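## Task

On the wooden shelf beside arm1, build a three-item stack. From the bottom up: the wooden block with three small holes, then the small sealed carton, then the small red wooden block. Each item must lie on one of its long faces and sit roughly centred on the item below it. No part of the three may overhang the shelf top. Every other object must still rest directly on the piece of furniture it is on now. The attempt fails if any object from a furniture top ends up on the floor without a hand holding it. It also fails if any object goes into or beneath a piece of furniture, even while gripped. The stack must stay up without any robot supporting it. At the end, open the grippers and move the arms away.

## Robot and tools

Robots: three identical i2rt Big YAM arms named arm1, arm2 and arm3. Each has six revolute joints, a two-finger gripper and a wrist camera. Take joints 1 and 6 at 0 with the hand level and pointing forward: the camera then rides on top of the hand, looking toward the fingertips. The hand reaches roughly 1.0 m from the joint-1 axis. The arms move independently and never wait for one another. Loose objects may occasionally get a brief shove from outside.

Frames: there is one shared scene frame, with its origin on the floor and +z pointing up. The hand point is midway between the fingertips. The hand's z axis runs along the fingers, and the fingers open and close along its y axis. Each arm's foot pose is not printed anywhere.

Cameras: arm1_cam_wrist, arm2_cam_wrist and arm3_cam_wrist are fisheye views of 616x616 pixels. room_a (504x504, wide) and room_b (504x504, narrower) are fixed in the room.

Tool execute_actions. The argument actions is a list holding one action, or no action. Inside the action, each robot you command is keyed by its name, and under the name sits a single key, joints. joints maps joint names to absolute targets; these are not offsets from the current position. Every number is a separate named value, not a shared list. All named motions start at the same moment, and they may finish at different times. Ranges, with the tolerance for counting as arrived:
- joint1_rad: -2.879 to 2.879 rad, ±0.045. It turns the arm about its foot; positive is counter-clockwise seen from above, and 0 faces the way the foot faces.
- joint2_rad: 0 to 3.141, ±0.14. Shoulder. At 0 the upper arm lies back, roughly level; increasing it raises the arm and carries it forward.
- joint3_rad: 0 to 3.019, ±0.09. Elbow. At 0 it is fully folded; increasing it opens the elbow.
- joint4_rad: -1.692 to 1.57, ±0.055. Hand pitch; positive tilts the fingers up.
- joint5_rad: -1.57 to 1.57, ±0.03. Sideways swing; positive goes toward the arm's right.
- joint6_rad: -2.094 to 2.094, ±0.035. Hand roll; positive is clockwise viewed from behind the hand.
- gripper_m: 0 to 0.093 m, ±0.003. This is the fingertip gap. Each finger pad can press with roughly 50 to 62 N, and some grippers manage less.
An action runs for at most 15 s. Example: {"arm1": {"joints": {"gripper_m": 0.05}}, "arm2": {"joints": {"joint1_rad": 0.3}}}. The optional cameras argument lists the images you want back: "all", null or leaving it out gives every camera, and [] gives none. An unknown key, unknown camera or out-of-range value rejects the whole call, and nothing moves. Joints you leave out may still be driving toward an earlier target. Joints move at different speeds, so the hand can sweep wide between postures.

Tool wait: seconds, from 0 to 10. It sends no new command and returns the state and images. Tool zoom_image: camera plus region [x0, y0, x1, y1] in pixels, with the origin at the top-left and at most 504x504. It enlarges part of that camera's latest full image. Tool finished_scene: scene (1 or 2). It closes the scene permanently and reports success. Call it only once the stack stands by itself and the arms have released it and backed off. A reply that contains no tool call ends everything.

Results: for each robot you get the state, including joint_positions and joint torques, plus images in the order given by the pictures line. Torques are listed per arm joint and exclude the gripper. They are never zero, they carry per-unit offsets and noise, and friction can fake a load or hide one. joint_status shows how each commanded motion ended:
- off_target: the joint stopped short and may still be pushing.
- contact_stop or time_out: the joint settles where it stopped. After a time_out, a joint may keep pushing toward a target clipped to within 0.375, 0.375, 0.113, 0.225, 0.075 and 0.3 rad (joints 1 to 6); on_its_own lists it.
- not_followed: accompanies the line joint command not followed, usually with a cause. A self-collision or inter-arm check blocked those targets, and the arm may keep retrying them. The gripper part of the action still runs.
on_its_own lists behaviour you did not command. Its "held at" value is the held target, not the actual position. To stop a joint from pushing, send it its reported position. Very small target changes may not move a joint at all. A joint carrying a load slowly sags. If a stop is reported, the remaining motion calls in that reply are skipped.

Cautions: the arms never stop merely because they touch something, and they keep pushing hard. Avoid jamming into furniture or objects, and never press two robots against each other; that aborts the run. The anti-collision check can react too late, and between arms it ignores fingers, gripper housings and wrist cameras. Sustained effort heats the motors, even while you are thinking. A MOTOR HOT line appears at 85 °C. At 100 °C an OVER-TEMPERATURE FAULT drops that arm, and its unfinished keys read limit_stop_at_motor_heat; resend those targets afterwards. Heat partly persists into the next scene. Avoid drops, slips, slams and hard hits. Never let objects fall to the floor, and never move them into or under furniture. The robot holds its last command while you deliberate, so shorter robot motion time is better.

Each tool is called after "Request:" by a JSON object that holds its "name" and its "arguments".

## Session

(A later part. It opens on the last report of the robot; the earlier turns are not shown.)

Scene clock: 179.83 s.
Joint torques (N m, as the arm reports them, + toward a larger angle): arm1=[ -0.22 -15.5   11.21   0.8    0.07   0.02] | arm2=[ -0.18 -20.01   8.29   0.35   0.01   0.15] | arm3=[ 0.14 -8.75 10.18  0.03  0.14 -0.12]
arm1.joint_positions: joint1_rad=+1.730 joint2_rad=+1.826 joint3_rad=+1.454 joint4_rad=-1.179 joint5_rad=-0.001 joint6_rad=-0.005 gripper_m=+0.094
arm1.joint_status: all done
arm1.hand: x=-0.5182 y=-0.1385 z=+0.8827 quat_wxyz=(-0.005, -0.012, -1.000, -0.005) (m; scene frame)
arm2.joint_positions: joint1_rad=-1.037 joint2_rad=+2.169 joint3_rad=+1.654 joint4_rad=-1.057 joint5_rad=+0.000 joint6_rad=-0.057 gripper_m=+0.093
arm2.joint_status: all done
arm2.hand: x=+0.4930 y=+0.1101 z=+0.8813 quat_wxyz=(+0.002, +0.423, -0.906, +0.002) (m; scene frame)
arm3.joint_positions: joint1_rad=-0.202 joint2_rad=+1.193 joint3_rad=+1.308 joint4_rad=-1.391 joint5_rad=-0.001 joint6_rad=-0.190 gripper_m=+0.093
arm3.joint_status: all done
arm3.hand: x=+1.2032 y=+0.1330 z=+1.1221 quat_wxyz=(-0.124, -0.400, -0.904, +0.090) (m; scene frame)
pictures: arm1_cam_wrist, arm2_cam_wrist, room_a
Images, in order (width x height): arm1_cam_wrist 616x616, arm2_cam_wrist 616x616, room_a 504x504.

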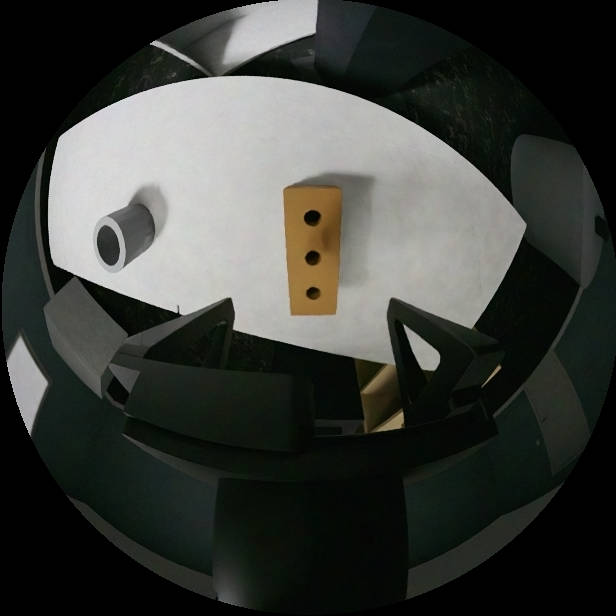

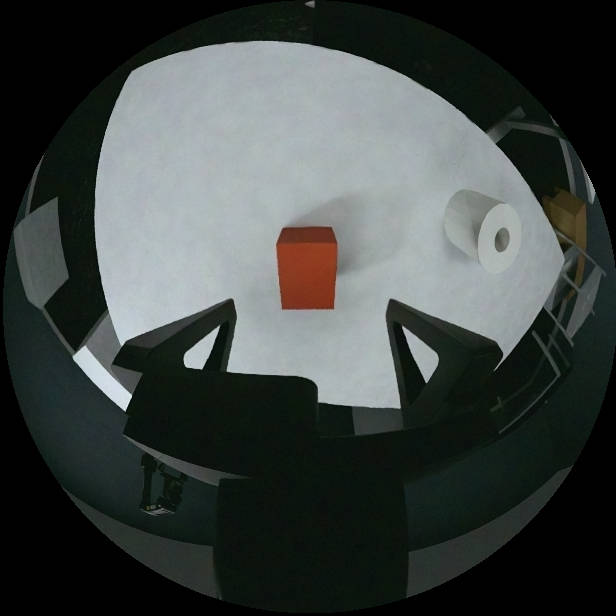

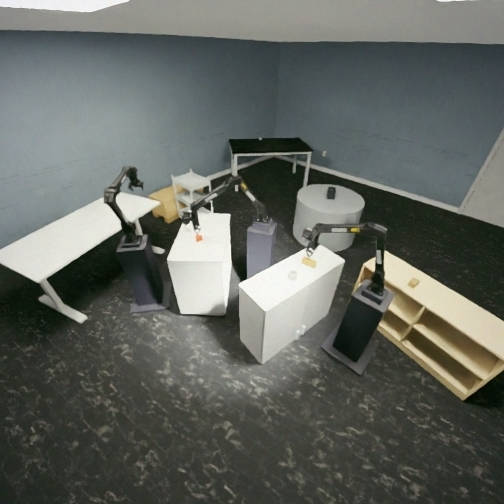

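Request:
{"name": "execute_actions", "arguments": {"actions": [{"arm1":{"joints":{"joint2_rad":1.947,"joint3_rad":1.365,"joint4_rad":-0.962}},"arm2":{"joints":{"joint2_rad":2.235,"joint3_rad":1.565,"joint4_rad":-0.862}}}], "cameras": ["arm2_cam_wrist","arm1_cam_wrist"]}}

Scene clock: 193.50 s.
Joint torques (N m, as the arm reports them, + toward a larger angle): arm1=[ -0.2  -16.32  10.01   0.99   0.07   0.01] | arm2=[ -0.15 -18.54   5.7    0.92   0.02   0.14] | arm3=[ 0.14 -8.69 10.22  0.02  0.15 -0.12]
arm1.joint_positions: joint1_rad=+1.730 joint2_rad=+1.952 joint3_rad=+1.355 joint4_rad=-0.976 joint5_rad=-0.001 joint6_rad=-0.005 gripper_m=+0.094
arm1.joint_status: all done
arm1.hand: x=-0.5222 y=-0.1376 z=+0.7838 quat_wxyz=(+0.007, -0.012, -1.000, -0.005) (m; scene frame)
arm2.joint_positions: joint1_rad=-1.037 joint2_rad=+2.245 joint3_rad=+1.565 joint4_rad=-0.878 joint5_rad=+0.000 joint6_rad=-0.057 gripper_m=+0.093
arm2.joint_status: all done
arm2.hand: x=+0.4846 y=+0.1010 z=+0.8081 quat_wxyz=(-0.004, +0.423, -0.906, -0.001) (m; scene frame)
arm3.joint_positions: joint1_rad=-0.202 joint2_rad=+1.193 joint3_rad=+1.308 joint4_rad=-1.391 joint5_rad=-0.001 joint6_rad=-0.190 gripper_m=+0.093
arm3.joint_status: not commanded
arm3.hand: x=+1.2032 y=+0.1330 z=+1.1221 quat_wxyz=(-0.124, -0.400, -0.904, +0.090) (m; scene frame)
pictures: arm1_cam_wrist, arm2_cam_wrist
Images, in order (width x height): arm1_cam_wrist 616x616, arm2_cam_wrist 616x616.

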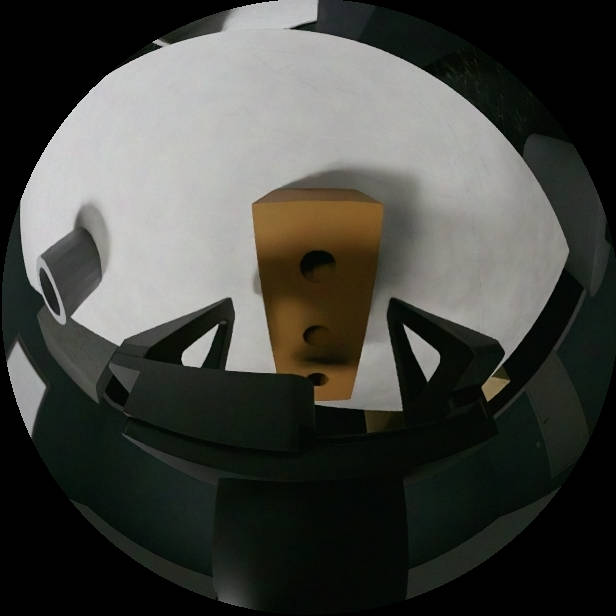

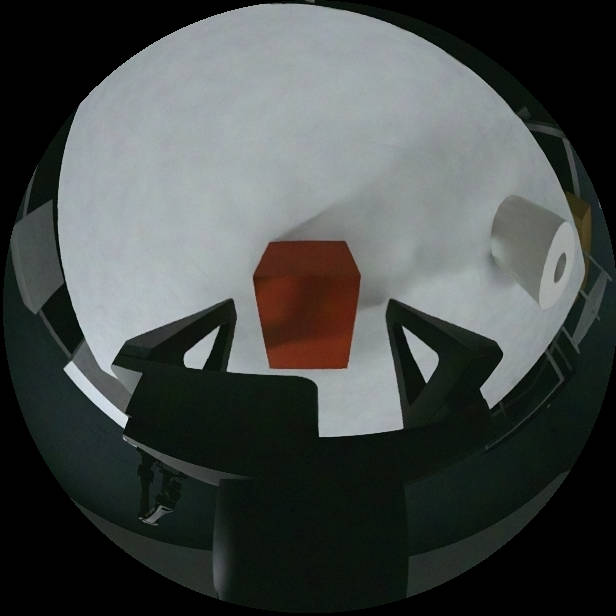

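Request:
{"name": "execute_actions", "arguments": {"actions": [{"arm1":{"joints":{"gripper_m":0.025}},"arm2":{"joints":{"joint2_rad":2.28}}}], "cameras": []}}

Request:
{"name": "execute_actions", "arguments": {"actions": [{"arm1":{"joints":{"joint2_rad":1.80,"joint3_rad":1.42,"joint4_rad":-1.19}},"arm2":{"joints":{"gripper_m":0.025}}}], "cameras": ["arm2_cam_wrist","arm1_cam_wrist"]}}

Scene clock: 202.73 s.
Joint torques (N m, as the arm reports them, + toward a larger angle): arm1=[ -0.2  -16.23  10.02   0.96   0.01   0.01] | arm2=[ -0.26 -17.52   5.53   0.93   0.02   0.16] | arm3=[ 0.12 -8.69 10.22  0.02  0.14 -0.11]
arm1.joint_positions: joint1_rad=+1.730 joint2_rad=+1.952 joint3_rad=+1.355 joint4_rad=-0.976 joint5_rad=+0.000 joint6_rad=-0.005 gripper_m=+0.044
arm1.joint_status: gripper_m off_target (ended at +0.044, target +0.025)
arm1.hand: x=-0.5220 y=-0.1378 z=+0.7837 quat_wxyz=(+0.006, -0.012, -1.000, -0.004) (m; scene frame)
arm2.joint_positions: joint1_rad=-1.037 joint2_rad=+2.268 joint3_rad=+1.565 joint4_rad=-0.878 joint5_rad=+0.000 joint6_rad=-0.057 gripper_m=+0.093
arm2.joint_status: all done
arm2.hand: x=+0.4809 y=+0.0969 z=+0.7947 quat_wxyz=(+0.007, +0.423, -0.906, +0.004) (m; scene frame)
arm3.joint_positions: joint1_rad=-0.202 joint2_rad=+1.193 joint3_rad=+1.308 joint4_rad=-1.391 joint5_rad=-0.001 joint6_rad=-0.190 gripper_m=+0.093
arm3.joint_status: not commanded
arm3.hand: x=+1.2032 y=+0.1330 z=+1.1221 quat_wxyz=(-0.124, -0.400, -0.904, +0.090) (m; scene frame)
pictures: none
No camera images: the call's "cameras" was empty. Leave "cameras" out to get every camera's image.

Scene clock: 203.73 s.
Joint torques (N m, as the arm reports them, + toward a larger angle): arm1=[ -0.22 -13.37  13.04  -0.17   0.01   0.01] | arm2=[ -0.29 -17.52   5.63   1.08   0.     0.14] | arm3=[ 0.13 -8.7  10.21  0.02  0.15 -0.12]
arm1.joint_positions: joint1_rad=+1.730 joint2_rad=+1.786 joint3_rad=+1.385 joint4_rad=-1.177 joint5_rad=+0.000 joint6_rad=-0.005 gripper_m=+0.044
arm1.joint_status: all done
arm1.hand: x=-0.5432 y=-0.1380 z=+0.8789 quat_wxyz=(+0.009, -0.012, -1.000, -0.004) (m; scene frame)
arm2.joint_positions: joint1_rad=-1.037 joint2_rad=+2.268 joint3_rad=+1.565 joint4_rad=-0.878 joint5_rad=+0.000 joint6_rad=-0.057 gripper_m=+0.045
arm2.joint_status: gripper_m off_target (ended at +0.045, target +0.025)
arm2.hand: x=+0.4809 y=+0.0969 z=+0.7947 quat_wxyz=(+0.007, +0.423, -0.906, +0.004) (m; scene frame)
arm3.joint_positions: joint1_rad=-0.202 joint2_rad=+1.193 joint3_rad=+1.308 joint4_rad=-1.391 joint5_rad=-0.001 joint6_rad=-0.190 gripper_m=+0.093
arm3.joint_status: not commanded
arm3.hand: x=+1.2032 y=+0.1330 z=+1.1221 quat_wxyz=(-0.124, -0.400, -0.904, +0.090) (m; scene frame)
pictures: arm1_cam_wrist, arm2_cam_wrist
Images, in order (width x height): arm1_cam_wrist 616x616, arm2_cam_wrist 616x616.

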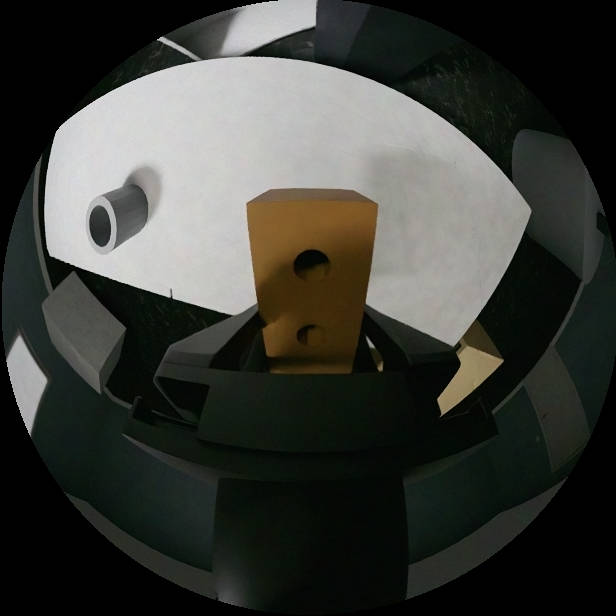

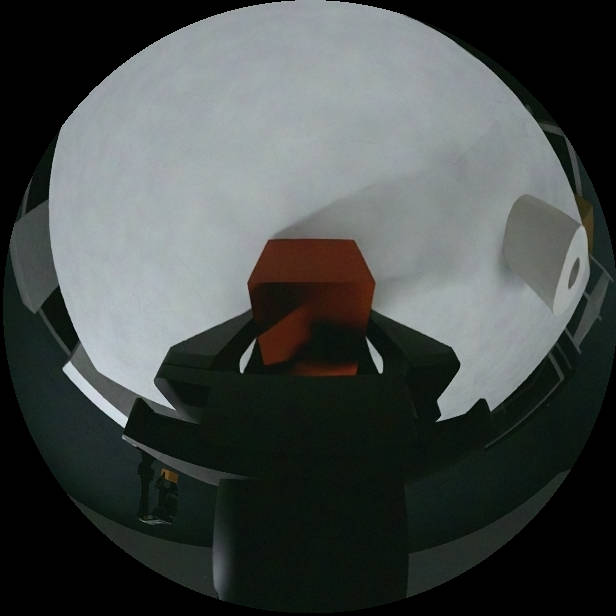

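Request:
{"name": "execute_actions", "arguments": {"actions": [{"arm1":{"joints":{"joint1_rad":-0.632,"joint2_rad":1.93,"joint3_rad":1.49,"joint4_rad":-1.10}},"arm2":{"joints":{"joint2_rad":1.98,"joint4_rad":-1.18}}}], "cameras": []}}

Request:
{"name": "execute_actions", "arguments": {"actions": [{"arm1":{"joints":{"joint2_rad":2.275,"joint4_rad":-0.735}},"arm2":{"joints":{"joint1_rad":0.962,"joint6_rad":-0.3}}}], "cameras": ["arm1_cam_wrist","room_a"]}}

Scene clock: 233.93 s.
Joint torques (N m, as the arm reports them, + toward a larger angle): arm1=[  0.43 -17.11  12.01   0.36  -0.08   0.02] | arm2=[ -0.33 -16.29   7.19  -0.41   0.03   0.15] | arm3=[ 0.17 -8.69 10.23  0.02  0.14 -0.12]
arm1.joint_positions: joint1_rad=-0.641 joint2_rad=+1.942 joint3_rad=+1.465 joint4_rad=-1.099 joint5_rad=+0.003 joint6_rad=-0.005 gripper_m=+0.044
arm1.joint_status: all done
arm1.hand: x=-1.4763 y=-0.5004 z=+0.8321 quat_wxyz=(+0.008, -0.931, -0.365, +0.001) (m; scene frame)
arm2.joint_positions: joint1_rad=-1.037 joint2_rad=+1.980 joint3_rad=+1.557 joint4_rad=-1.165 joint5_rad=+0.000 joint6_rad=-0.057 gripper_m=+0.045
arm2.joint_status: all done
arm2.hand: x=+0.4625 y=+0.0778 z=+0.9585 quat_wxyz=(+0.010, +0.423, -0.906, +0.005) (m; scene frame)
arm3.joint_positions: joint1_rad=-0.202 joint2_rad=+1.193 joint3_rad=+1.308 joint4_rad=-1.391 joint5_rad=-0.001 joint6_rad=-0.190 gripper_m=+0.093
arm3.joint_status: not commanded
arm3.hand: x=+1.2032 y=+0.1330 z=+1.1221 quat_wxyz=(-0.124, -0.400, -0.904, +0.090) (m; scene frame)
pictures: none
No camera images: the call's "cameras" was empty. Leave "cameras" out to get every camera's image.

Scene clock: 236.20 s.
Joint torques (N m, as the arm reports them, + toward a larger angle): arm1=[  0.37 -19.49   9.6    1.01  -0.05   0.01] | arm2=[ -0.96 -16.72   7.34  -0.39  -0.01   0.  ] | arm3=[ 0.11 -8.69 10.23  0.03  0.15 -0.12]
arm1.joint_positions: joint1_rad=-0.640 joint2_rad=+2.290 joint3_rad=+1.469 joint4_rad=-0.749 joint5_rad=+0.002 joint6_rad=-0.004 gripper_m=+0.044
arm1.joint_status: all done
arm1.hand: x=-1.4946 y=-0.5146 z=+0.6401 quat_wxyz=(+0.007, -0.931, -0.365, +0.004) (m; scene frame)
arm2.joint_positions: joint1_rad=+0.966 joint2_rad=+1.980 joint3_rad=+1.557 joint4_rad=-1.165 joint5_rad=+0.000 joint6_rad=-0.292 gripper_m=+0.044
arm2.joint_status: all done
arm2.hand: x=-0.4828 y=-0.1607 z=+0.9618 quat_wxyz=(+0.005, +1.000, -0.014, +0.007) (m; scene frame)
arm3.joint_positions: joint1_rad=-0.202 joint2_rad=+1.193 joint3_rad=+1.308 joint4_rad=-1.391 joint5_rad=-0.001 joint6_rad=-0.190 gripper_m=+0.093
arm3.joint_status: not commanded
arm3.hand: x=+1.2032 y=+0.1330 z=+1.1221 quat_wxyz=(-0.124, -0.400, -0.904, +0.090) (m; scene frame)
pictures: arm1_cam_wrist, room_a
Images, in order (width x height): arm1_cam_wrist 616x616, room_a 504x504.

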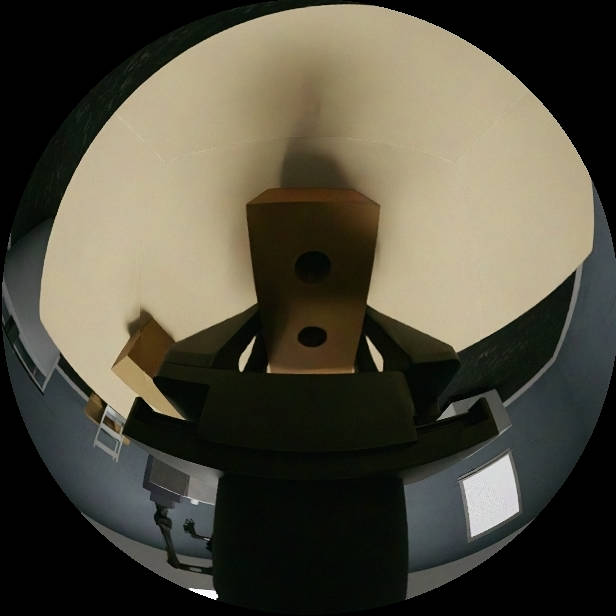

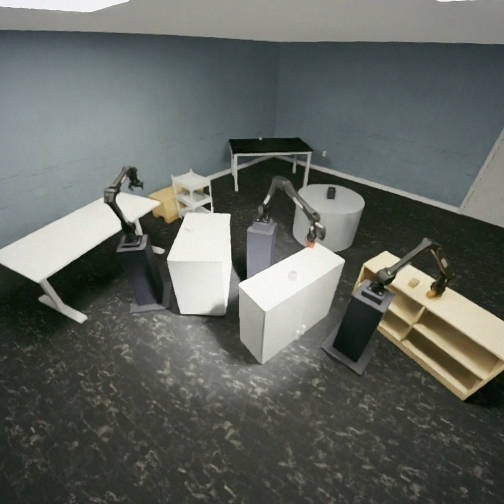

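Request:
{"name": "execute_actions", "arguments": {"actions": [{"arm1":{"joints":{"joint2_rad":2.345,"joint4_rad":-0.71}},"arm2":{"joints":{"joint2_rad":2.255,"joint4_rad":-0.85}}}], "cameras": ["arm1_cam_wrist","arm2_cam_wrist"]}}

Scene clock: 242.93 s.
Joint torques (N m, as the arm reports them, + toward a larger angle): arm1=[  0.37 -15.24   9.44   1.01  -0.01   0.01] | arm2=[ -0.43 -20.07   5.99   0.95  -0.01   0.02] | arm3=[ 0.1  -8.71 10.23  0.02  0.15 -0.12]
arm1.joint_positions: joint1_rad=-0.640 joint2_rad=+2.304 joint3_rad=+1.470 joint4_rad=-0.723 joint5_rad=+0.001 joint6_rad=-0.004 gripper_m=+0.044
arm1.joint_status: all done
arm1.hand: x=-1.4965 y=-0.5165 z=+0.6323 quat_wxyz=(+0.004, -0.931, -0.365, +0.010) (m; scene frame)
arm2.joint_positions: joint1_rad=+0.966 joint2_rad=+2.287 joint3_rad=+1.556 joint4_rad=-0.866 joint5_rad=+0.000 joint6_rad=-0.293 gripper_m=+0.044
arm2.joint_status: all done
arm2.hand: x=-0.5030 y=-0.1548 z=+0.7842 quat_wxyz=(+0.007, +1.000, -0.014, +0.011) (m; scene frame)
arm3.joint_positions: joint1_rad=-0.202 joint2_rad=+1.193 joint3_rad=+1.308 joint4_rad=-1.391 joint5_rad=-0.001 joint6_rad=-0.190 gripper_m=+0.093
arm3.joint_status: not commanded
arm3.hand: x=+1.2032 y=+0.1330 z=+1.1221 quat_wxyz=(-0.124, -0.400, -0.904, +0.090) (m; scene frame)
pictures: arm1_cam_wrist, arm2_cam_wrist
Images, in order (width x height): arm1_cam_wrist 616x616, arm2_cam_wrist 616x616.

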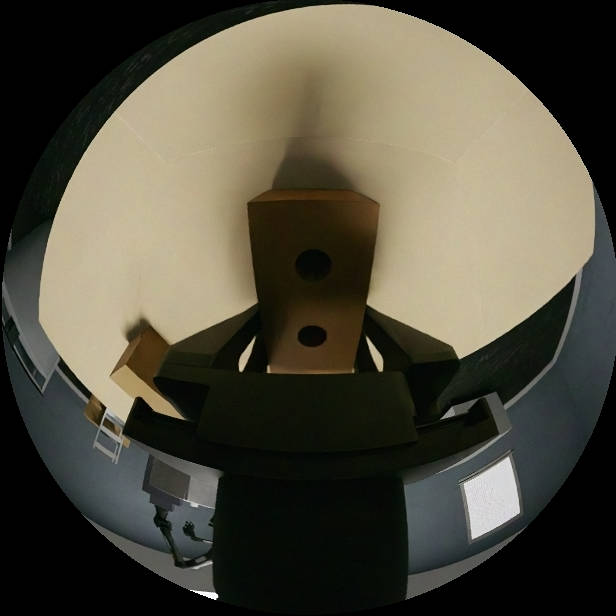

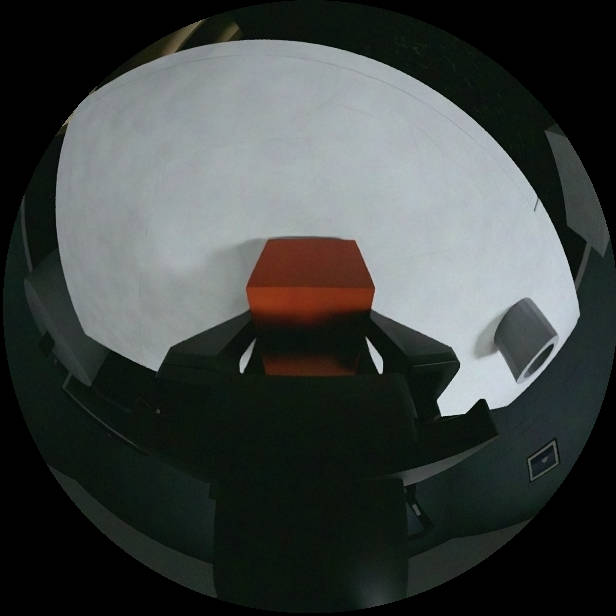

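Request:
{"name": "execute_actions", "arguments": {"actions": [{"arm1":{"joints":{"joint2_rad":2.30,"gripper_m":0.093}},"arm2":{"joints":{"gripper_m":0.093}}}], "cameras": []}}

Request:
{"name": "execute_actions", "arguments": {"actions": [{"arm1":{"joints":{"joint2_rad":2.12,"joint4_rad":-0.93}},"arm2":{"joints":{"joint2_rad":1.98,"joint4_rad":-1.15}}}], "cameras": ["arm1_cam_wrist","arm2_cam_wrist"]}}

Scene clock: 252.93 s.
Joint torques (N m, as the arm reports them, + toward a larger angle): arm1=[  0.38 -18.78   9.39   0.99  -0.01   0.01] | arm2=[ -0.68 -19.76   6.06   0.8    0.    -0.01] | arm3=[ 0.12 -8.7  10.23  0.02  0.14 -0.12]
arm1.joint_positions: joint1_rad=-0.640 joint2_rad=+2.303 joint3_rad=+1.470 joint4_rad=-0.723 joint5_rad=+0.001 joint6_rad=-0.004 gripper_m=+0.093
arm1.joint_status: all done
arm1.hand: x=-1.4968 y=-0.5168 z=+0.6327 quat_wxyz=(+0.004, -0.931, -0.365, +0.011) (m; scene frame)
arm2.joint_positions: joint1_rad=+0.966 joint2_rad=+2.287 joint3_rad=+1.556 joint4_rad=-0.866 joint5_rad=+0.000 joint6_rad=-0.293 gripper_m=+0.093
arm2.joint_status: all done
arm2.hand: x=-0.5030 y=-0.1548 z=+0.7842 quat_wxyz=(+0.007, +1.000, -0.014, +0.011) (m; scene frame)
arm3.joint_positions: joint1_rad=-0.202 joint2_rad=+1.193 joint3_rad=+1.308 joint4_rad=-1.391 joint5_rad=-0.001 joint6_rad=-0.190 gripper_m=+0.093
arm3.joint_status: not commanded
arm3.hand: x=+1.2032 y=+0.1330 z=+1.1221 quat_wxyz=(-0.124, -0.400, -0.904, +0.090) (m; scene frame)
pictures: none
No camera images: the call's "cameras" was empty. Leave "cameras" out to get every camera's image.

Scene clock: 254.30 s.
Joint torques (N m, as the arm reports them, + toward a larger angle): arm1=[  0.38 -15.54  10.65  -0.06  -0.02   0.01] | arm2=[ -0.29 -16.53   7.39  -0.43   0.01  -0.01] | arm3=[ 0.09 -8.69 10.22  0.02  0.14 -0.12]
arm1.joint_positions: joint1_rad=-0.640 joint2_rad=+2.094 joint3_rad=+1.473 joint4_rad=-0.917 joint5_rad=+0.001 joint6_rad=-0.004 gripper_m=+0.093
arm1.joint_status: all done
arm1.hand: x=-1.4972 y=-0.5193 z=+0.7511 quat_wxyz=(+0.000, -0.931, -0.365, +0.019) (m; scene frame)
arm2.joint_positions: joint1_rad=+0.966 joint2_rad=+1.974 joint3_rad=+1.556 joint4_rad=-1.135 joint5_rad=+0.000 joint6_rad=-0.293 gripper_m=+0.093
arm2.joint_status: all done
arm2.hand: x=-0.4901 y=-0.1580 z=+0.9649 quat_wxyz=(+0.000, +1.000, -0.014, -0.010) (m; scene frame)
arm3.joint_positions: joint1_rad=-0.202 joint2_rad=+1.193 joint3_rad=+1.308 joint4_rad=-1.391 joint5_rad=-0.001 joint6_rad=-0.190 gripper_m=+0.093
arm3.joint_status: not commanded
arm3.hand: x=+1.2032 y=+0.1330 z=+1.1221 quat_wxyz=(-0.124, -0.400, -0.904, +0.090) (m; scene frame)
pictures: arm1_cam_wrist, arm2_cam_wrist
Images, in order (width x height): arm1_cam_wrist 616x616, arm2_cam_wrist 616x616.

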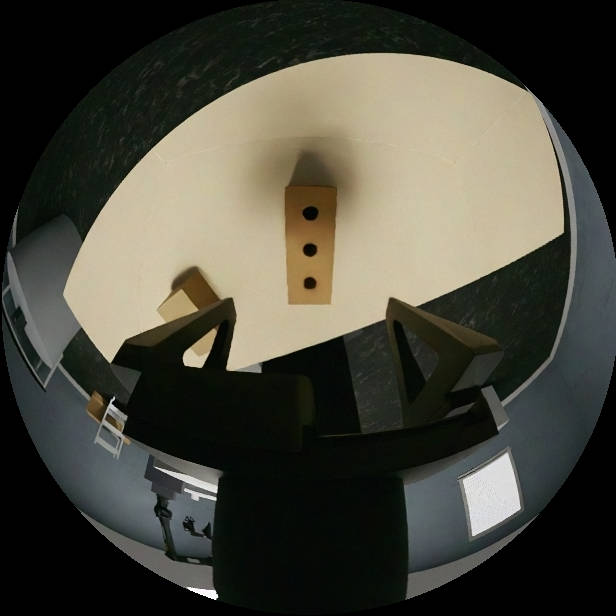

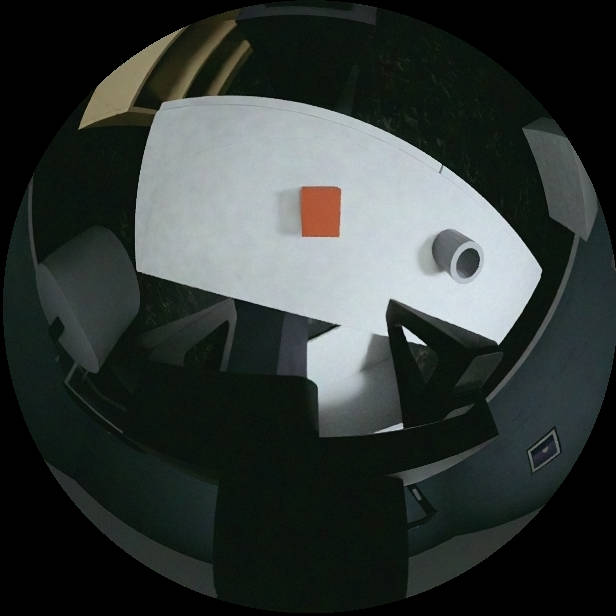

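Request:
{"name": "execute_actions", "arguments": {"actions": [{"arm1":{"joints":{"joint1_rad":-0.358,"joint6_rad":-0.18,"joint2_rad":2.015,"joint3_rad":1.235,"joint4_rad":-0.78}},"arm2":{"joints":{"joint1_rad":-0.3,"joint2_rad":1.3,"joint3_rad":1.3}}}], "cameras": ["arm1_cam_wrist"]}}

Scene clock: 268.10 s.
Joint torques (N m, as the arm reports them, + toward a larger angle): arm1=[ -0.11 -14.8    8.41   1.     0.09  -0.09] | arm2=[ 0.16 -9.27  7.58  0.49 -0.06  0.01] | arm3=[ 0.13 -8.71 10.23  0.02  0.14 -0.12]
arm1.joint_positions: joint1_rad=-0.359 joint2_rad=+2.007 joint3_rad=+1.232 joint4_rad=-0.794 joint5_rad=-0.002 joint6_rad=-0.172 gripper_m=+0.093
arm1.joint_status: all done
arm1.hand: x=-1.3327 y=-0.5628 z=+0.7246 quat_wxyz=(+0.005, -0.827, -0.563, +0.003) (m; scene frame)
arm2.joint_positions: joint1_rad=-0.305 joint2_rad=+1.295 joint3_rad=+1.306 joint4_rad=-1.137 joint5_rad=+0.001 joint6_rad=-0.293 gripper_m=+0.093
arm2.joint_status: all done
arm2.hand: x=+0.0773 y=+0.1292 z=+1.2067 quat_wxyz=(-0.176, +0.777, -0.591, -0.129) (m; scene frame)
arm3.joint_positions: joint1_rad=-0.202 joint2_rad=+1.193 joint3_rad=+1.308 joint4_rad=-1.391 joint5_rad=-0.001 joint6_rad=-0.190 gripper_m=+0.093
arm3.joint_status: not commanded
arm3.hand: x=+1.2032 y=+0.1330 z=+1.1221 quat_wxyz=(-0.124, -0.400, -0.904, +0.090) (m; scene frame)
pictures: arm1_cam_wrist
Images, in order (width x height): arm1_cam_wrist 616x616.

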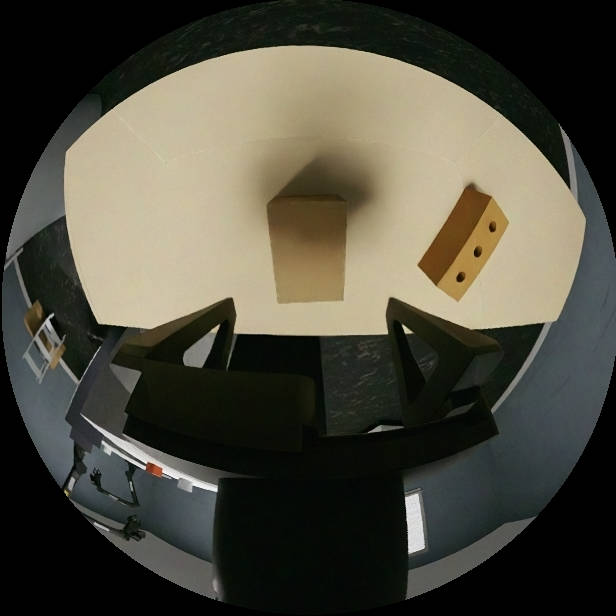

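Request:
{"name": "execute_actions", "arguments": {"actions": [{"arm1":{"joints":{"joint6_rad":-0.215,"joint2_rad":2.172,"joint4_rad":-0.605}}}], "cameras": []}}

Request:
{"name": "execute_actions", "arguments": {"actions": [{"arm1":{"joints":{"gripper_m":0.04}}}], "cameras": ["arm1_cam_wrist"]}}

Scene clock: 276.20 s.
Joint torques (N m, as the arm reports them, + toward a larger angle): arm1=[ -0.16 -16.29   7.43   1.03   0.09  -0.08] | arm2=[ 0.26 -9.    7.58  0.53 -0.06  0.02] | arm3=[ 0.13 -8.68 10.22  0.03  0.14 -0.12]
arm1.joint_positions: joint1_rad=-0.359 joint2_rad=+2.176 joint3_rad=+1.228 joint4_rad=-0.620 joint5_rad=-0.002 joint6_rad=-0.207 gripper_m=+0.093
arm1.joint_status: all done
arm1.hand: x=-1.3335 y=-0.5619 z=+0.6398 quat_wxyz=(+0.005, -0.817, -0.577, +0.003) (m; scene frame)
arm2.joint_positions: joint1_rad=-0.305 joint2_rad=+1.295 joint3_rad=+1.306 joint4_rad=-1.137 joint5_rad=+0.001 joint6_rad=-0.293 gripper_m=+0.093
arm2.joint_status: not commanded
arm2.hand: x=+0.0773 y=+0.1292 z=+1.2067 quat_wxyz=(-0.176, +0.777, -0.591, -0.129) (m; scene frame)
arm3.joint_positions: joint1_rad=-0.202 joint2_rad=+1.193 joint3_rad=+1.308 joint4_rad=-1.391 joint5_rad=-0.001 joint6_rad=-0.190 gripper_m=+0.093
arm3.joint_status: not commanded
arm3.hand: x=+1.2032 y=+0.1330 z=+1.1221 quat_wxyz=(-0.124, -0.400, -0.904, +0.090) (m; scene frame)
pictures: none
No camera images: the call's "cameras" was empty. Leave "cameras" out to get every camera's image.

Scene clock: 276.80 s.
Joint torques (N m, as the arm reports them, + toward a larger angle): arm1=[ -0.17 -16.43   7.42   1.01   0.07  -0.08] | arm2=[ 0.3  -9.83  7.44  0.62 -0.05 -0.01] | arm3=[ 0.15 -8.7  10.22  0.03  0.14 -0.12]
arm1.joint_positions: joint1_rad=-0.359 joint2_rad=+2.176 joint3_rad=+1.228 joint4_rad=-0.619 joint5_rad=-0.002 joint6_rad=-0.207 gripper_m=+0.059
arm1.joint_status: gripper_m off_target (ended at +0.059, target +0.040)
arm1.hand: x=-1.3335 y=-0.5620 z=+0.6398 quat_wxyz=(+0.005, -0.816, -0.577, +0.003) (m; scene frame)
arm2.joint_positions: joint1_rad=-0.305 joint2_rad=+1.295 joint3_rad=+1.306 joint4_rad=-1.137 joint5_rad=+0.001 joint6_rad=-0.293 gripper_m=+0.093
arm2.joint_status: not commanded
arm2.hand: x=+0.0773 y=+0.1292 z=+1.2067 quat_wxyz=(-0.176, +0.777, -0.591, -0.129) (m; scene frame)
arm3.joint_positions: joint1_rad=-0.202 joint2_rad=+1.193 joint3_rad=+1.308 joint4_rad=-1.391 joint5_rad=-0.001 joint6_rad=-0.190 gripper_m=+0.093
arm3.joint_status: not commanded
arm3.hand: x=+1.2032 y=+0.1330 z=+1.1221 quat_wxyz=(-0.124, -0.400, -0.904, +0.090) (m; scene frame)
pictures: arm1_cam_wrist
Images, in order (width x height): arm1_cam_wrist 616x616.

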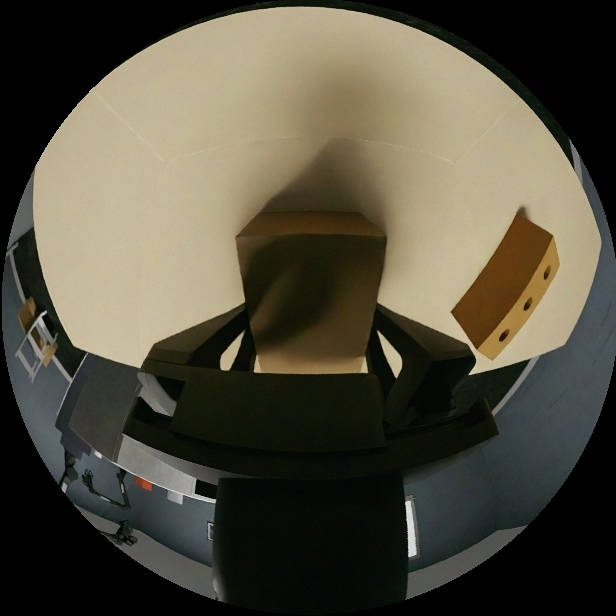

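Request:
{"name": "execute_actions", "arguments": {"actions": [{"arm1":{"joints":{"joint2_rad":1.99,"joint4_rad":-0.82}}}], "cameras": []}}

Request:
{"name": "execute_actions", "arguments": {"actions": [{"arm1":{"joints":{"joint1_rad":-0.635,"joint6_rad":0.005,"joint2_rad":2.12,"joint3_rad":1.50,"joint4_rad":-0.93}}}], "cameras": ["arm1_cam_wrist"]}}

Scene clock: 284.93 s.
Joint torques (N m, as the arm reports them, + toward a larger angle): arm1=[ -0.11 -13.68   9.04  -0.1    0.07  -0.08] | arm2=[ 0.21 -9.33  7.52  0.6  -0.02  0.  ] | arm3=[ 0.08 -8.69 10.23  0.02  0.14 -0.12]
arm1.joint_positions: joint1_rad=-0.359 joint2_rad=+1.972 joint3_rad=+1.227 joint4_rad=-0.807 joint5_rad=-0.002 joint6_rad=-0.207 gripper_m=+0.059
arm1.joint_status: all done
arm1.hand: x=-1.3329 y=-0.5636 z=+0.7404 quat_wxyz=(+0.002, -0.816, -0.577, +0.010) (m; scene frame)
arm2.joint_positions: joint1_rad=-0.305 joint2_rad=+1.295 joint3_rad=+1.306 joint4_rad=-1.137 joint5_rad=+0.001 joint6_rad=-0.293 gripper_m=+0.093
arm2.joint_status: not commanded
arm2.hand: x=+0.0773 y=+0.1292 z=+1.2067 quat_wxyz=(-0.176, +0.777, -0.591, -0.129) (m; scene frame)
arm3.joint_positions: joint1_rad=-0.202 joint2_rad=+1.193 joint3_rad=+1.308 joint4_rad=-1.391 joint5_rad=-0.001 joint6_rad=-0.190 gripper_m=+0.093
arm3.joint_status: not commanded
arm3.hand: x=+1.2032 y=+0.1330 z=+1.1221 quat_wxyz=(-0.124, -0.400, -0.904, +0.090) (m; scene frame)
pictures: none
No camera images: the call's "cameras" was empty. Leave "cameras" out to get every camera's image.

Scene clock: 286.37 s.
Joint torques (N m, as the arm reports them, + toward a larger angle): arm1=[ -0.42 -17.82  11.4   -0.14  -0.04   0.03] | arm2=[ 0.45 -8.64  7.57  0.45 -0.04  0.03] | arm3=[ 0.12 -8.69 10.22  0.03  0.14 -0.12]
arm1.joint_positions: joint1_rad=-0.633 joint2_rad=+2.123 joint3_rad=+1.472 joint4_rad=-0.917 joint5_rad=+0.002 joint6_rad=-0.003 gripper_m=+0.059
arm1.joint_status: all done
arm1.hand: x=-1.4904 y=-0.5185 z=+0.7347 quat_wxyz=(+0.006, -0.930, -0.368, +0.005) (m; scene frame)
arm2.joint_positions: joint1_rad=-0.305 joint2_rad=+1.295 joint3_rad=+1.306 joint4_rad=-1.137 joint5_rad=+0.001 joint6_rad=-0.293 gripper_m=+0.093
arm2.joint_status: not commanded
arm2.hand: x=+0.0773 y=+0.1292 z=+1.2067 quat_wxyz=(-0.176, +0.777, -0.591, -0.129) (m; scene frame)
arm3.joint_positions: joint1_rad=-0.202 joint2_rad=+1.193 joint3_rad=+1.308 joint4_rad=-1.391 joint5_rad=-0.001 joint6_rad=-0.190 gripper_m=+0.093
arm3.joint_status: not commanded
arm3.hand: x=+1.2032 y=+0.1330 z=+1.1221 quat_wxyz=(-0.124, -0.400, -0.904, +0.090) (m; scene frame)
pictures: arm1_cam_wrist
Images, in order (width x height): arm1_cam_wrist 616x616.

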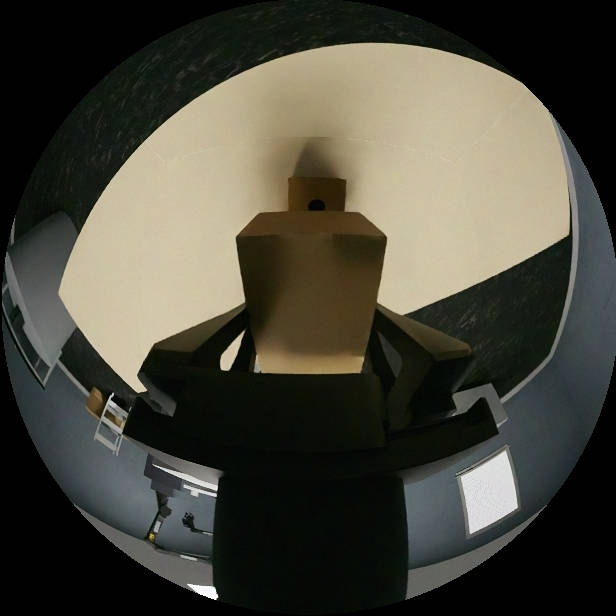

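Request:
{"name": "execute_actions", "arguments": {"actions": []}}

Scene clock: 306.57 s.
Joint torques (N m, as the arm reports them, + toward a larger angle): arm1=[ -0.48 -17.86  11.38  -0.13  -0.04   0.04] | arm2=[ 0.21 -9.2   7.5   0.57 -0.04  0.01] | arm3=[ 0.11 -8.73 10.23  0.03  0.14 -0.12]
arm1.joint_positions: joint1_rad=-0.633 joint2_rad=+2.123 joint3_rad=+1.472 joint4_rad=-0.917 joint5_rad=+0.002 joint6_rad=-0.003 gripper_m=+0.059
arm1.joint_status: all done
arm1.hand: x=-1.4904 y=-0.5185 z=+0.7347 quat_wxyz=(+0.006, -0.930, -0.368, +0.005) (m; scene frame)
arm2.joint_positions: joint1_rad=-0.305 joint2_rad=+1.295 joint3_rad=+1.306 joint4_rad=-1.137 joint5_rad=+0.001 joint6_rad=-0.293 gripper_m=+0.093
arm2.joint_status: not commanded
arm2.hand: x=+0.0773 y=+0.1292 z=+1.2067 quat_wxyz=(-0.176, +0.777, -0.591, -0.129) (m; scene frame)
arm3.joint_positions: joint1_rad=-0.202 joint2_rad=+1.193 joint3_rad=+1.308 joint4_rad=-1.391 joint5_rad=-0.001 joint6_rad=-0.190 gripper_m=+0.093
arm3.joint_status: not commanded
arm3.hand: x=+1.2032 y=+0.1330 z=+1.1221 quat_wxyz=(-0.124, -0.400, -0.904, +0.090) (m; scene frame)
pictures: arm1_cam_wrist, arm2_cam_wrist, arm3_cam_wrist, room_a, room_b
Images, in order (width x height): arm1_cam_wrist 616x616, arm2_cam_wrist 616x616, arm3_cam_wrist 616x616, room_a 504x504, room_b 504x504.

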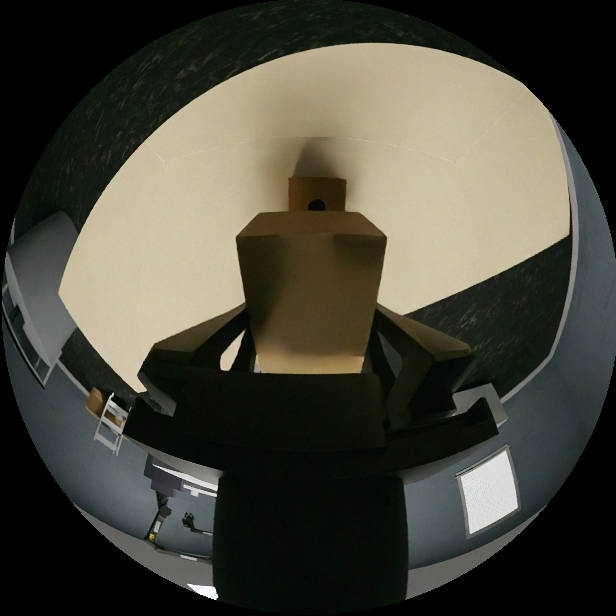

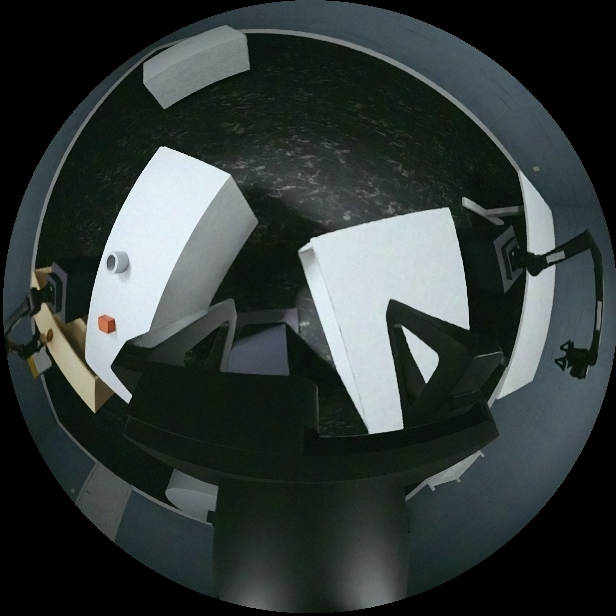

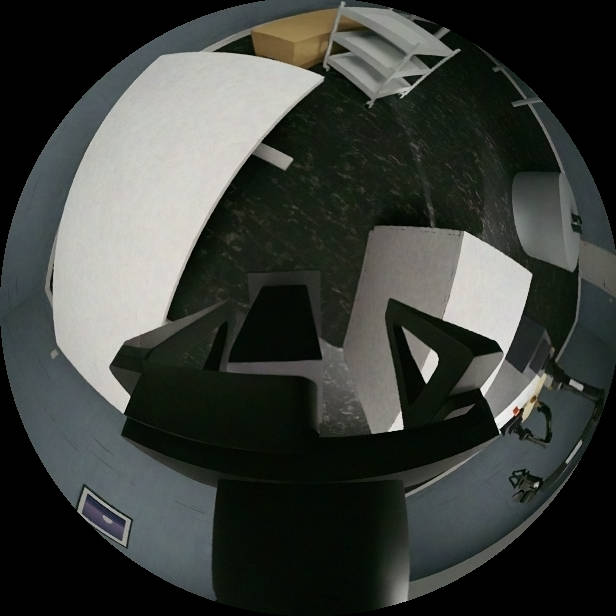

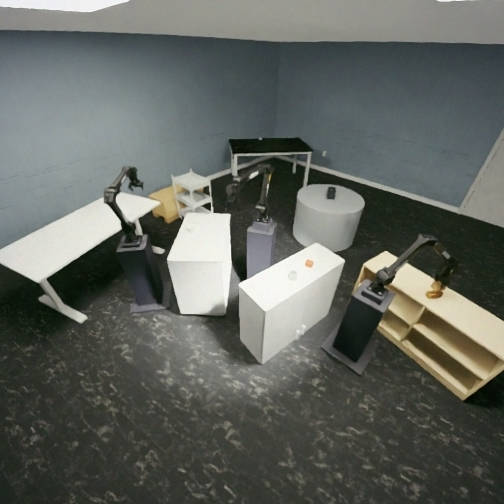

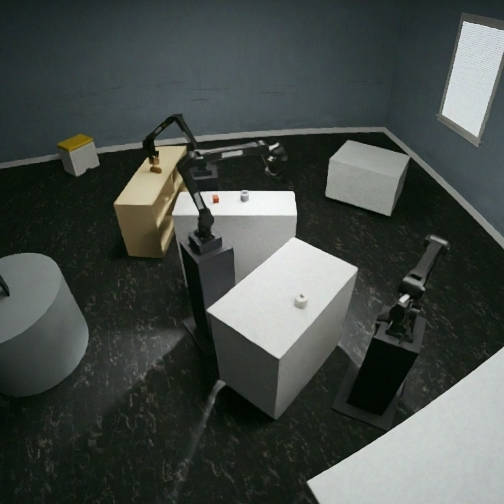

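Request:
{"name": "execute_actions", "arguments": {"actions": [{"arm1":{"joints":{"joint1_rad":-0.648,"joint2_rad":2.19,"joint3_rad":1.465,"joint4_rad":-0.83}}}], "cameras": ["arm1_cam_wrist","room_b"]}}

Scene clock: 315.17 s.
Joint torques (N m, as the arm reports them, + toward a larger angle): arm1=[ -1.11 -17.3    8.93   1.03  -0.04   0.04] | arm2=[ 0.33 -9.42  7.57  0.57 -0.05  0.01] | arm3=[ 0.14 -8.69 10.22  0.03  0.14 -0.12]
arm1.joint_positions: joint1_rad=-0.637 joint2_rad=+2.179 joint3_rad=+1.461 joint4_rad=-0.844 joint5_rad=+0.002 joint6_rad=-0.003 gripper_m=+0.059
arm1.joint_status: all done
arm1.hand: x=-1.4932 y=-0.5169 z=+0.6999 quat_wxyz=(+0.005, -0.931, -0.366, +0.008) (m; scene frame)
arm2.joint_positions: joint1_rad=-0.305 joint2_rad=+1.295 joint3_rad=+1.306 joint4_rad=-1.137 joint5_rad=+0.001 joint6_rad=-0.293 gripper_m=+0.093
arm2.joint_status: not commanded
arm2.hand: x=+0.0773 y=+0.1292 z=+1.2067 quat_wxyz=(-0.176, +0.777, -0.591, -0.129) (m; scene frame)
arm3.joint_positions: joint1_rad=-0.202 joint2_rad=+1.193 joint3_rad=+1.308 joint4_rad=-1.391 joint5_rad=-0.001 joint6_rad=-0.190 gripper_m=+0.093
arm3.joint_status: not commanded
arm3.hand: x=+1.2032 y=+0.1330 z=+1.1221 quat_wxyz=(-0.124, -0.400, -0.904, +0.090) (m; scene frame)
pictures: arm1_cam_wrist, room_b
Images, in order (width x height): arm1_cam_wrist 616x616, room_b 504x504.

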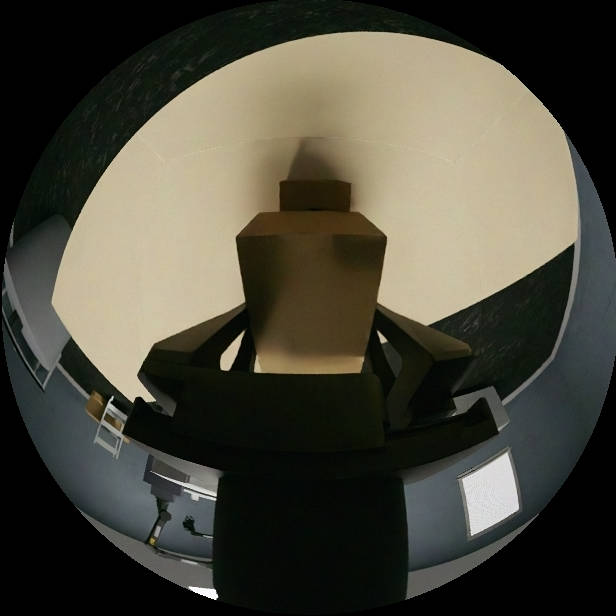

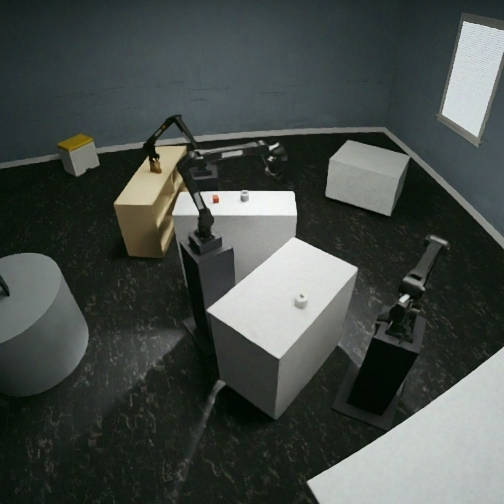

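Request:
{"name": "execute_actions", "arguments": {"actions": [{"arm1":{"joints":{"joint1_rad":-0.653,"joint2_rad":2.222,"joint4_rad":-0.805}}}], "cameras": ["arm1_cam_wrist"]}}

Scene clock: 320.10 s.
Joint torques (N m, as the arm reports them, + toward a larger angle): arm1=[ -1.24 -16.11   8.79   1.05  -0.03   0.03] | arm2=[ 0.42 -9.33  7.46  0.54 -0.05  0.  ] | arm3=[ 0.12 -8.71 10.22  0.03  0.14 -0.12]
arm1.joint_positions: joint1_rad=-0.642 joint2_rad=+2.199 joint3_rad=+1.461 joint4_rad=-0.819 joint5_rad=+0.001 joint6_rad=-0.003 gripper_m=+0.059
arm1.joint_status: all done
arm1.hand: x=-1.4964 y=-0.5157 z=+0.6887 quat_wxyz=(+0.004, -0.932, -0.364, +0.010) (m; scene frame)
arm2.joint_positions: joint1_rad=-0.305 joint2_rad=+1.295 joint3_rad=+1.306 joint4_rad=-1.137 joint5_rad=+0.001 joint6_rad=-0.293 gripper_m=+0.093
arm2.joint_status: not commanded
arm2.hand: x=+0.0773 y=+0.1292 z=+1.2067 quat_wxyz=(-0.176, +0.777, -0.591, -0.129) (m; scene frame)
arm3.joint_positions: joint1_rad=-0.202 joint2_rad=+1.193 joint3_rad=+1.308 joint4_rad=-1.391 joint5_rad=-0.001 joint6_rad=-0.190 gripper_m=+0.093
arm3.joint_status: not commanded
arm3.hand: x=+1.2032 y=+0.1330 z=+1.1221 quat_wxyz=(-0.124, -0.400, -0.904, +0.090) (m; scene frame)
pictures: arm1_cam_wrist
Images, in order (width x height): arm1_cam_wrist 616x616.

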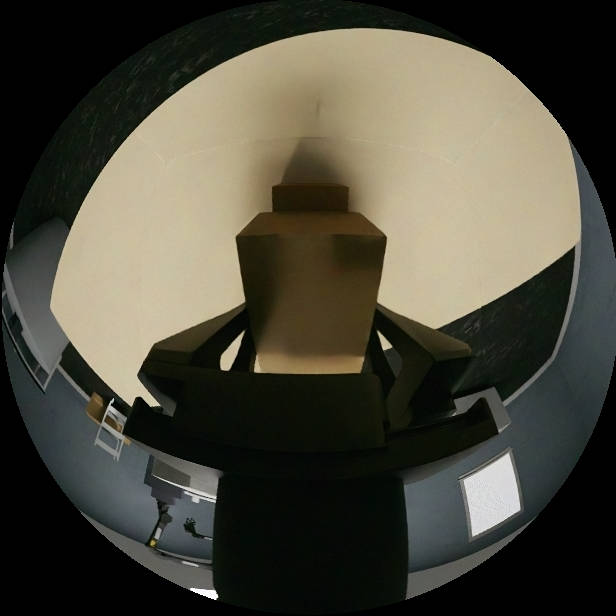

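Centred. Lower a touch more.

Request:
{"name": "execute_actions", "arguments": {"actions": [{"arm1":{"joints":{"joint2_rad":2.238}}}], "cameras": ["arm1_cam_wrist"]}}

Scene clock: 323.60 s.
Joint torques (N m, as the arm reports them, + toward a larger angle): arm1=[ -1.15 -14.95   8.77   1.06  -0.03   0.04] | arm2=[ 0.49 -9.45  7.51  0.59 -0.04  0.  ] | arm3=[ 0.12 -8.72 10.22  0.02  0.14 -0.12]
arm1.joint_positions: joint1_rad=-0.642 joint2_rad=+2.199 joint3_rad=+1.461 joint4_rad=-0.819 joint5_rad=+0.001 joint6_rad=-0.003 gripper_m=+0.059
arm1.joint_status: all done
arm1.hand: x=-1.4964 y=-0.5157 z=+0.6887 quat_wxyz=(+0.004, -0.932, -0.364, +0.010) (m; scene frame)
arm2.joint_positions: joint1_rad=-0.305 joint2_rad=+1.295 joint3_rad=+1.306 joint4_rad=-1.137 joint5_rad=+0.001 joint6_rad=-0.293 gripper_m=+0.093
arm2.joint_status: not commanded
arm2.hand: x=+0.0773 y=+0.1292 z=+1.2067 quat_wxyz=(-0.176, +0.777, -0.591, -0.129) (m; scene frame)
arm3.joint_positions: joint1_rad=-0.202 joint2_rad=+1.193 joint3_rad=+1.308 joint4_rad=-1.391 joint5_rad=-0.001 joint6_rad=-0.190 gripper_m=+0.093
arm3.joint_status: not commanded
arm3.hand: x=+1.2032 y=+0.1330 z=+1.1221 quat_wxyz=(-0.124, -0.400, -0.904, +0.090) (m; scene frame)
pictures: arm1_cam_wrist
Images, in order (width x height): arm1_cam_wrist 616x616.

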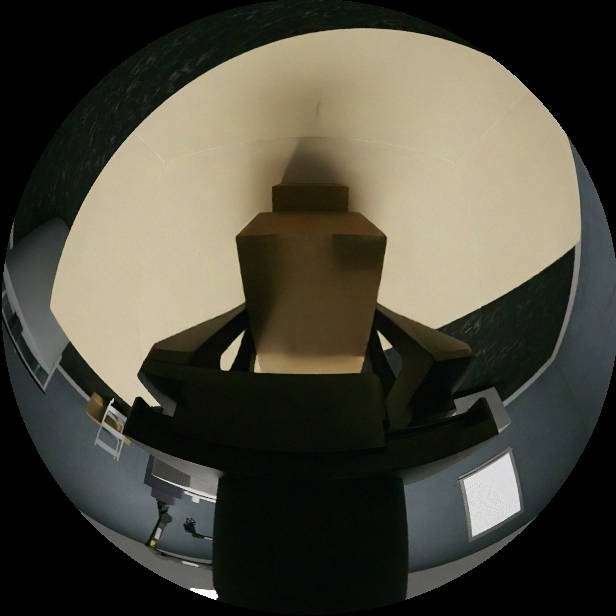

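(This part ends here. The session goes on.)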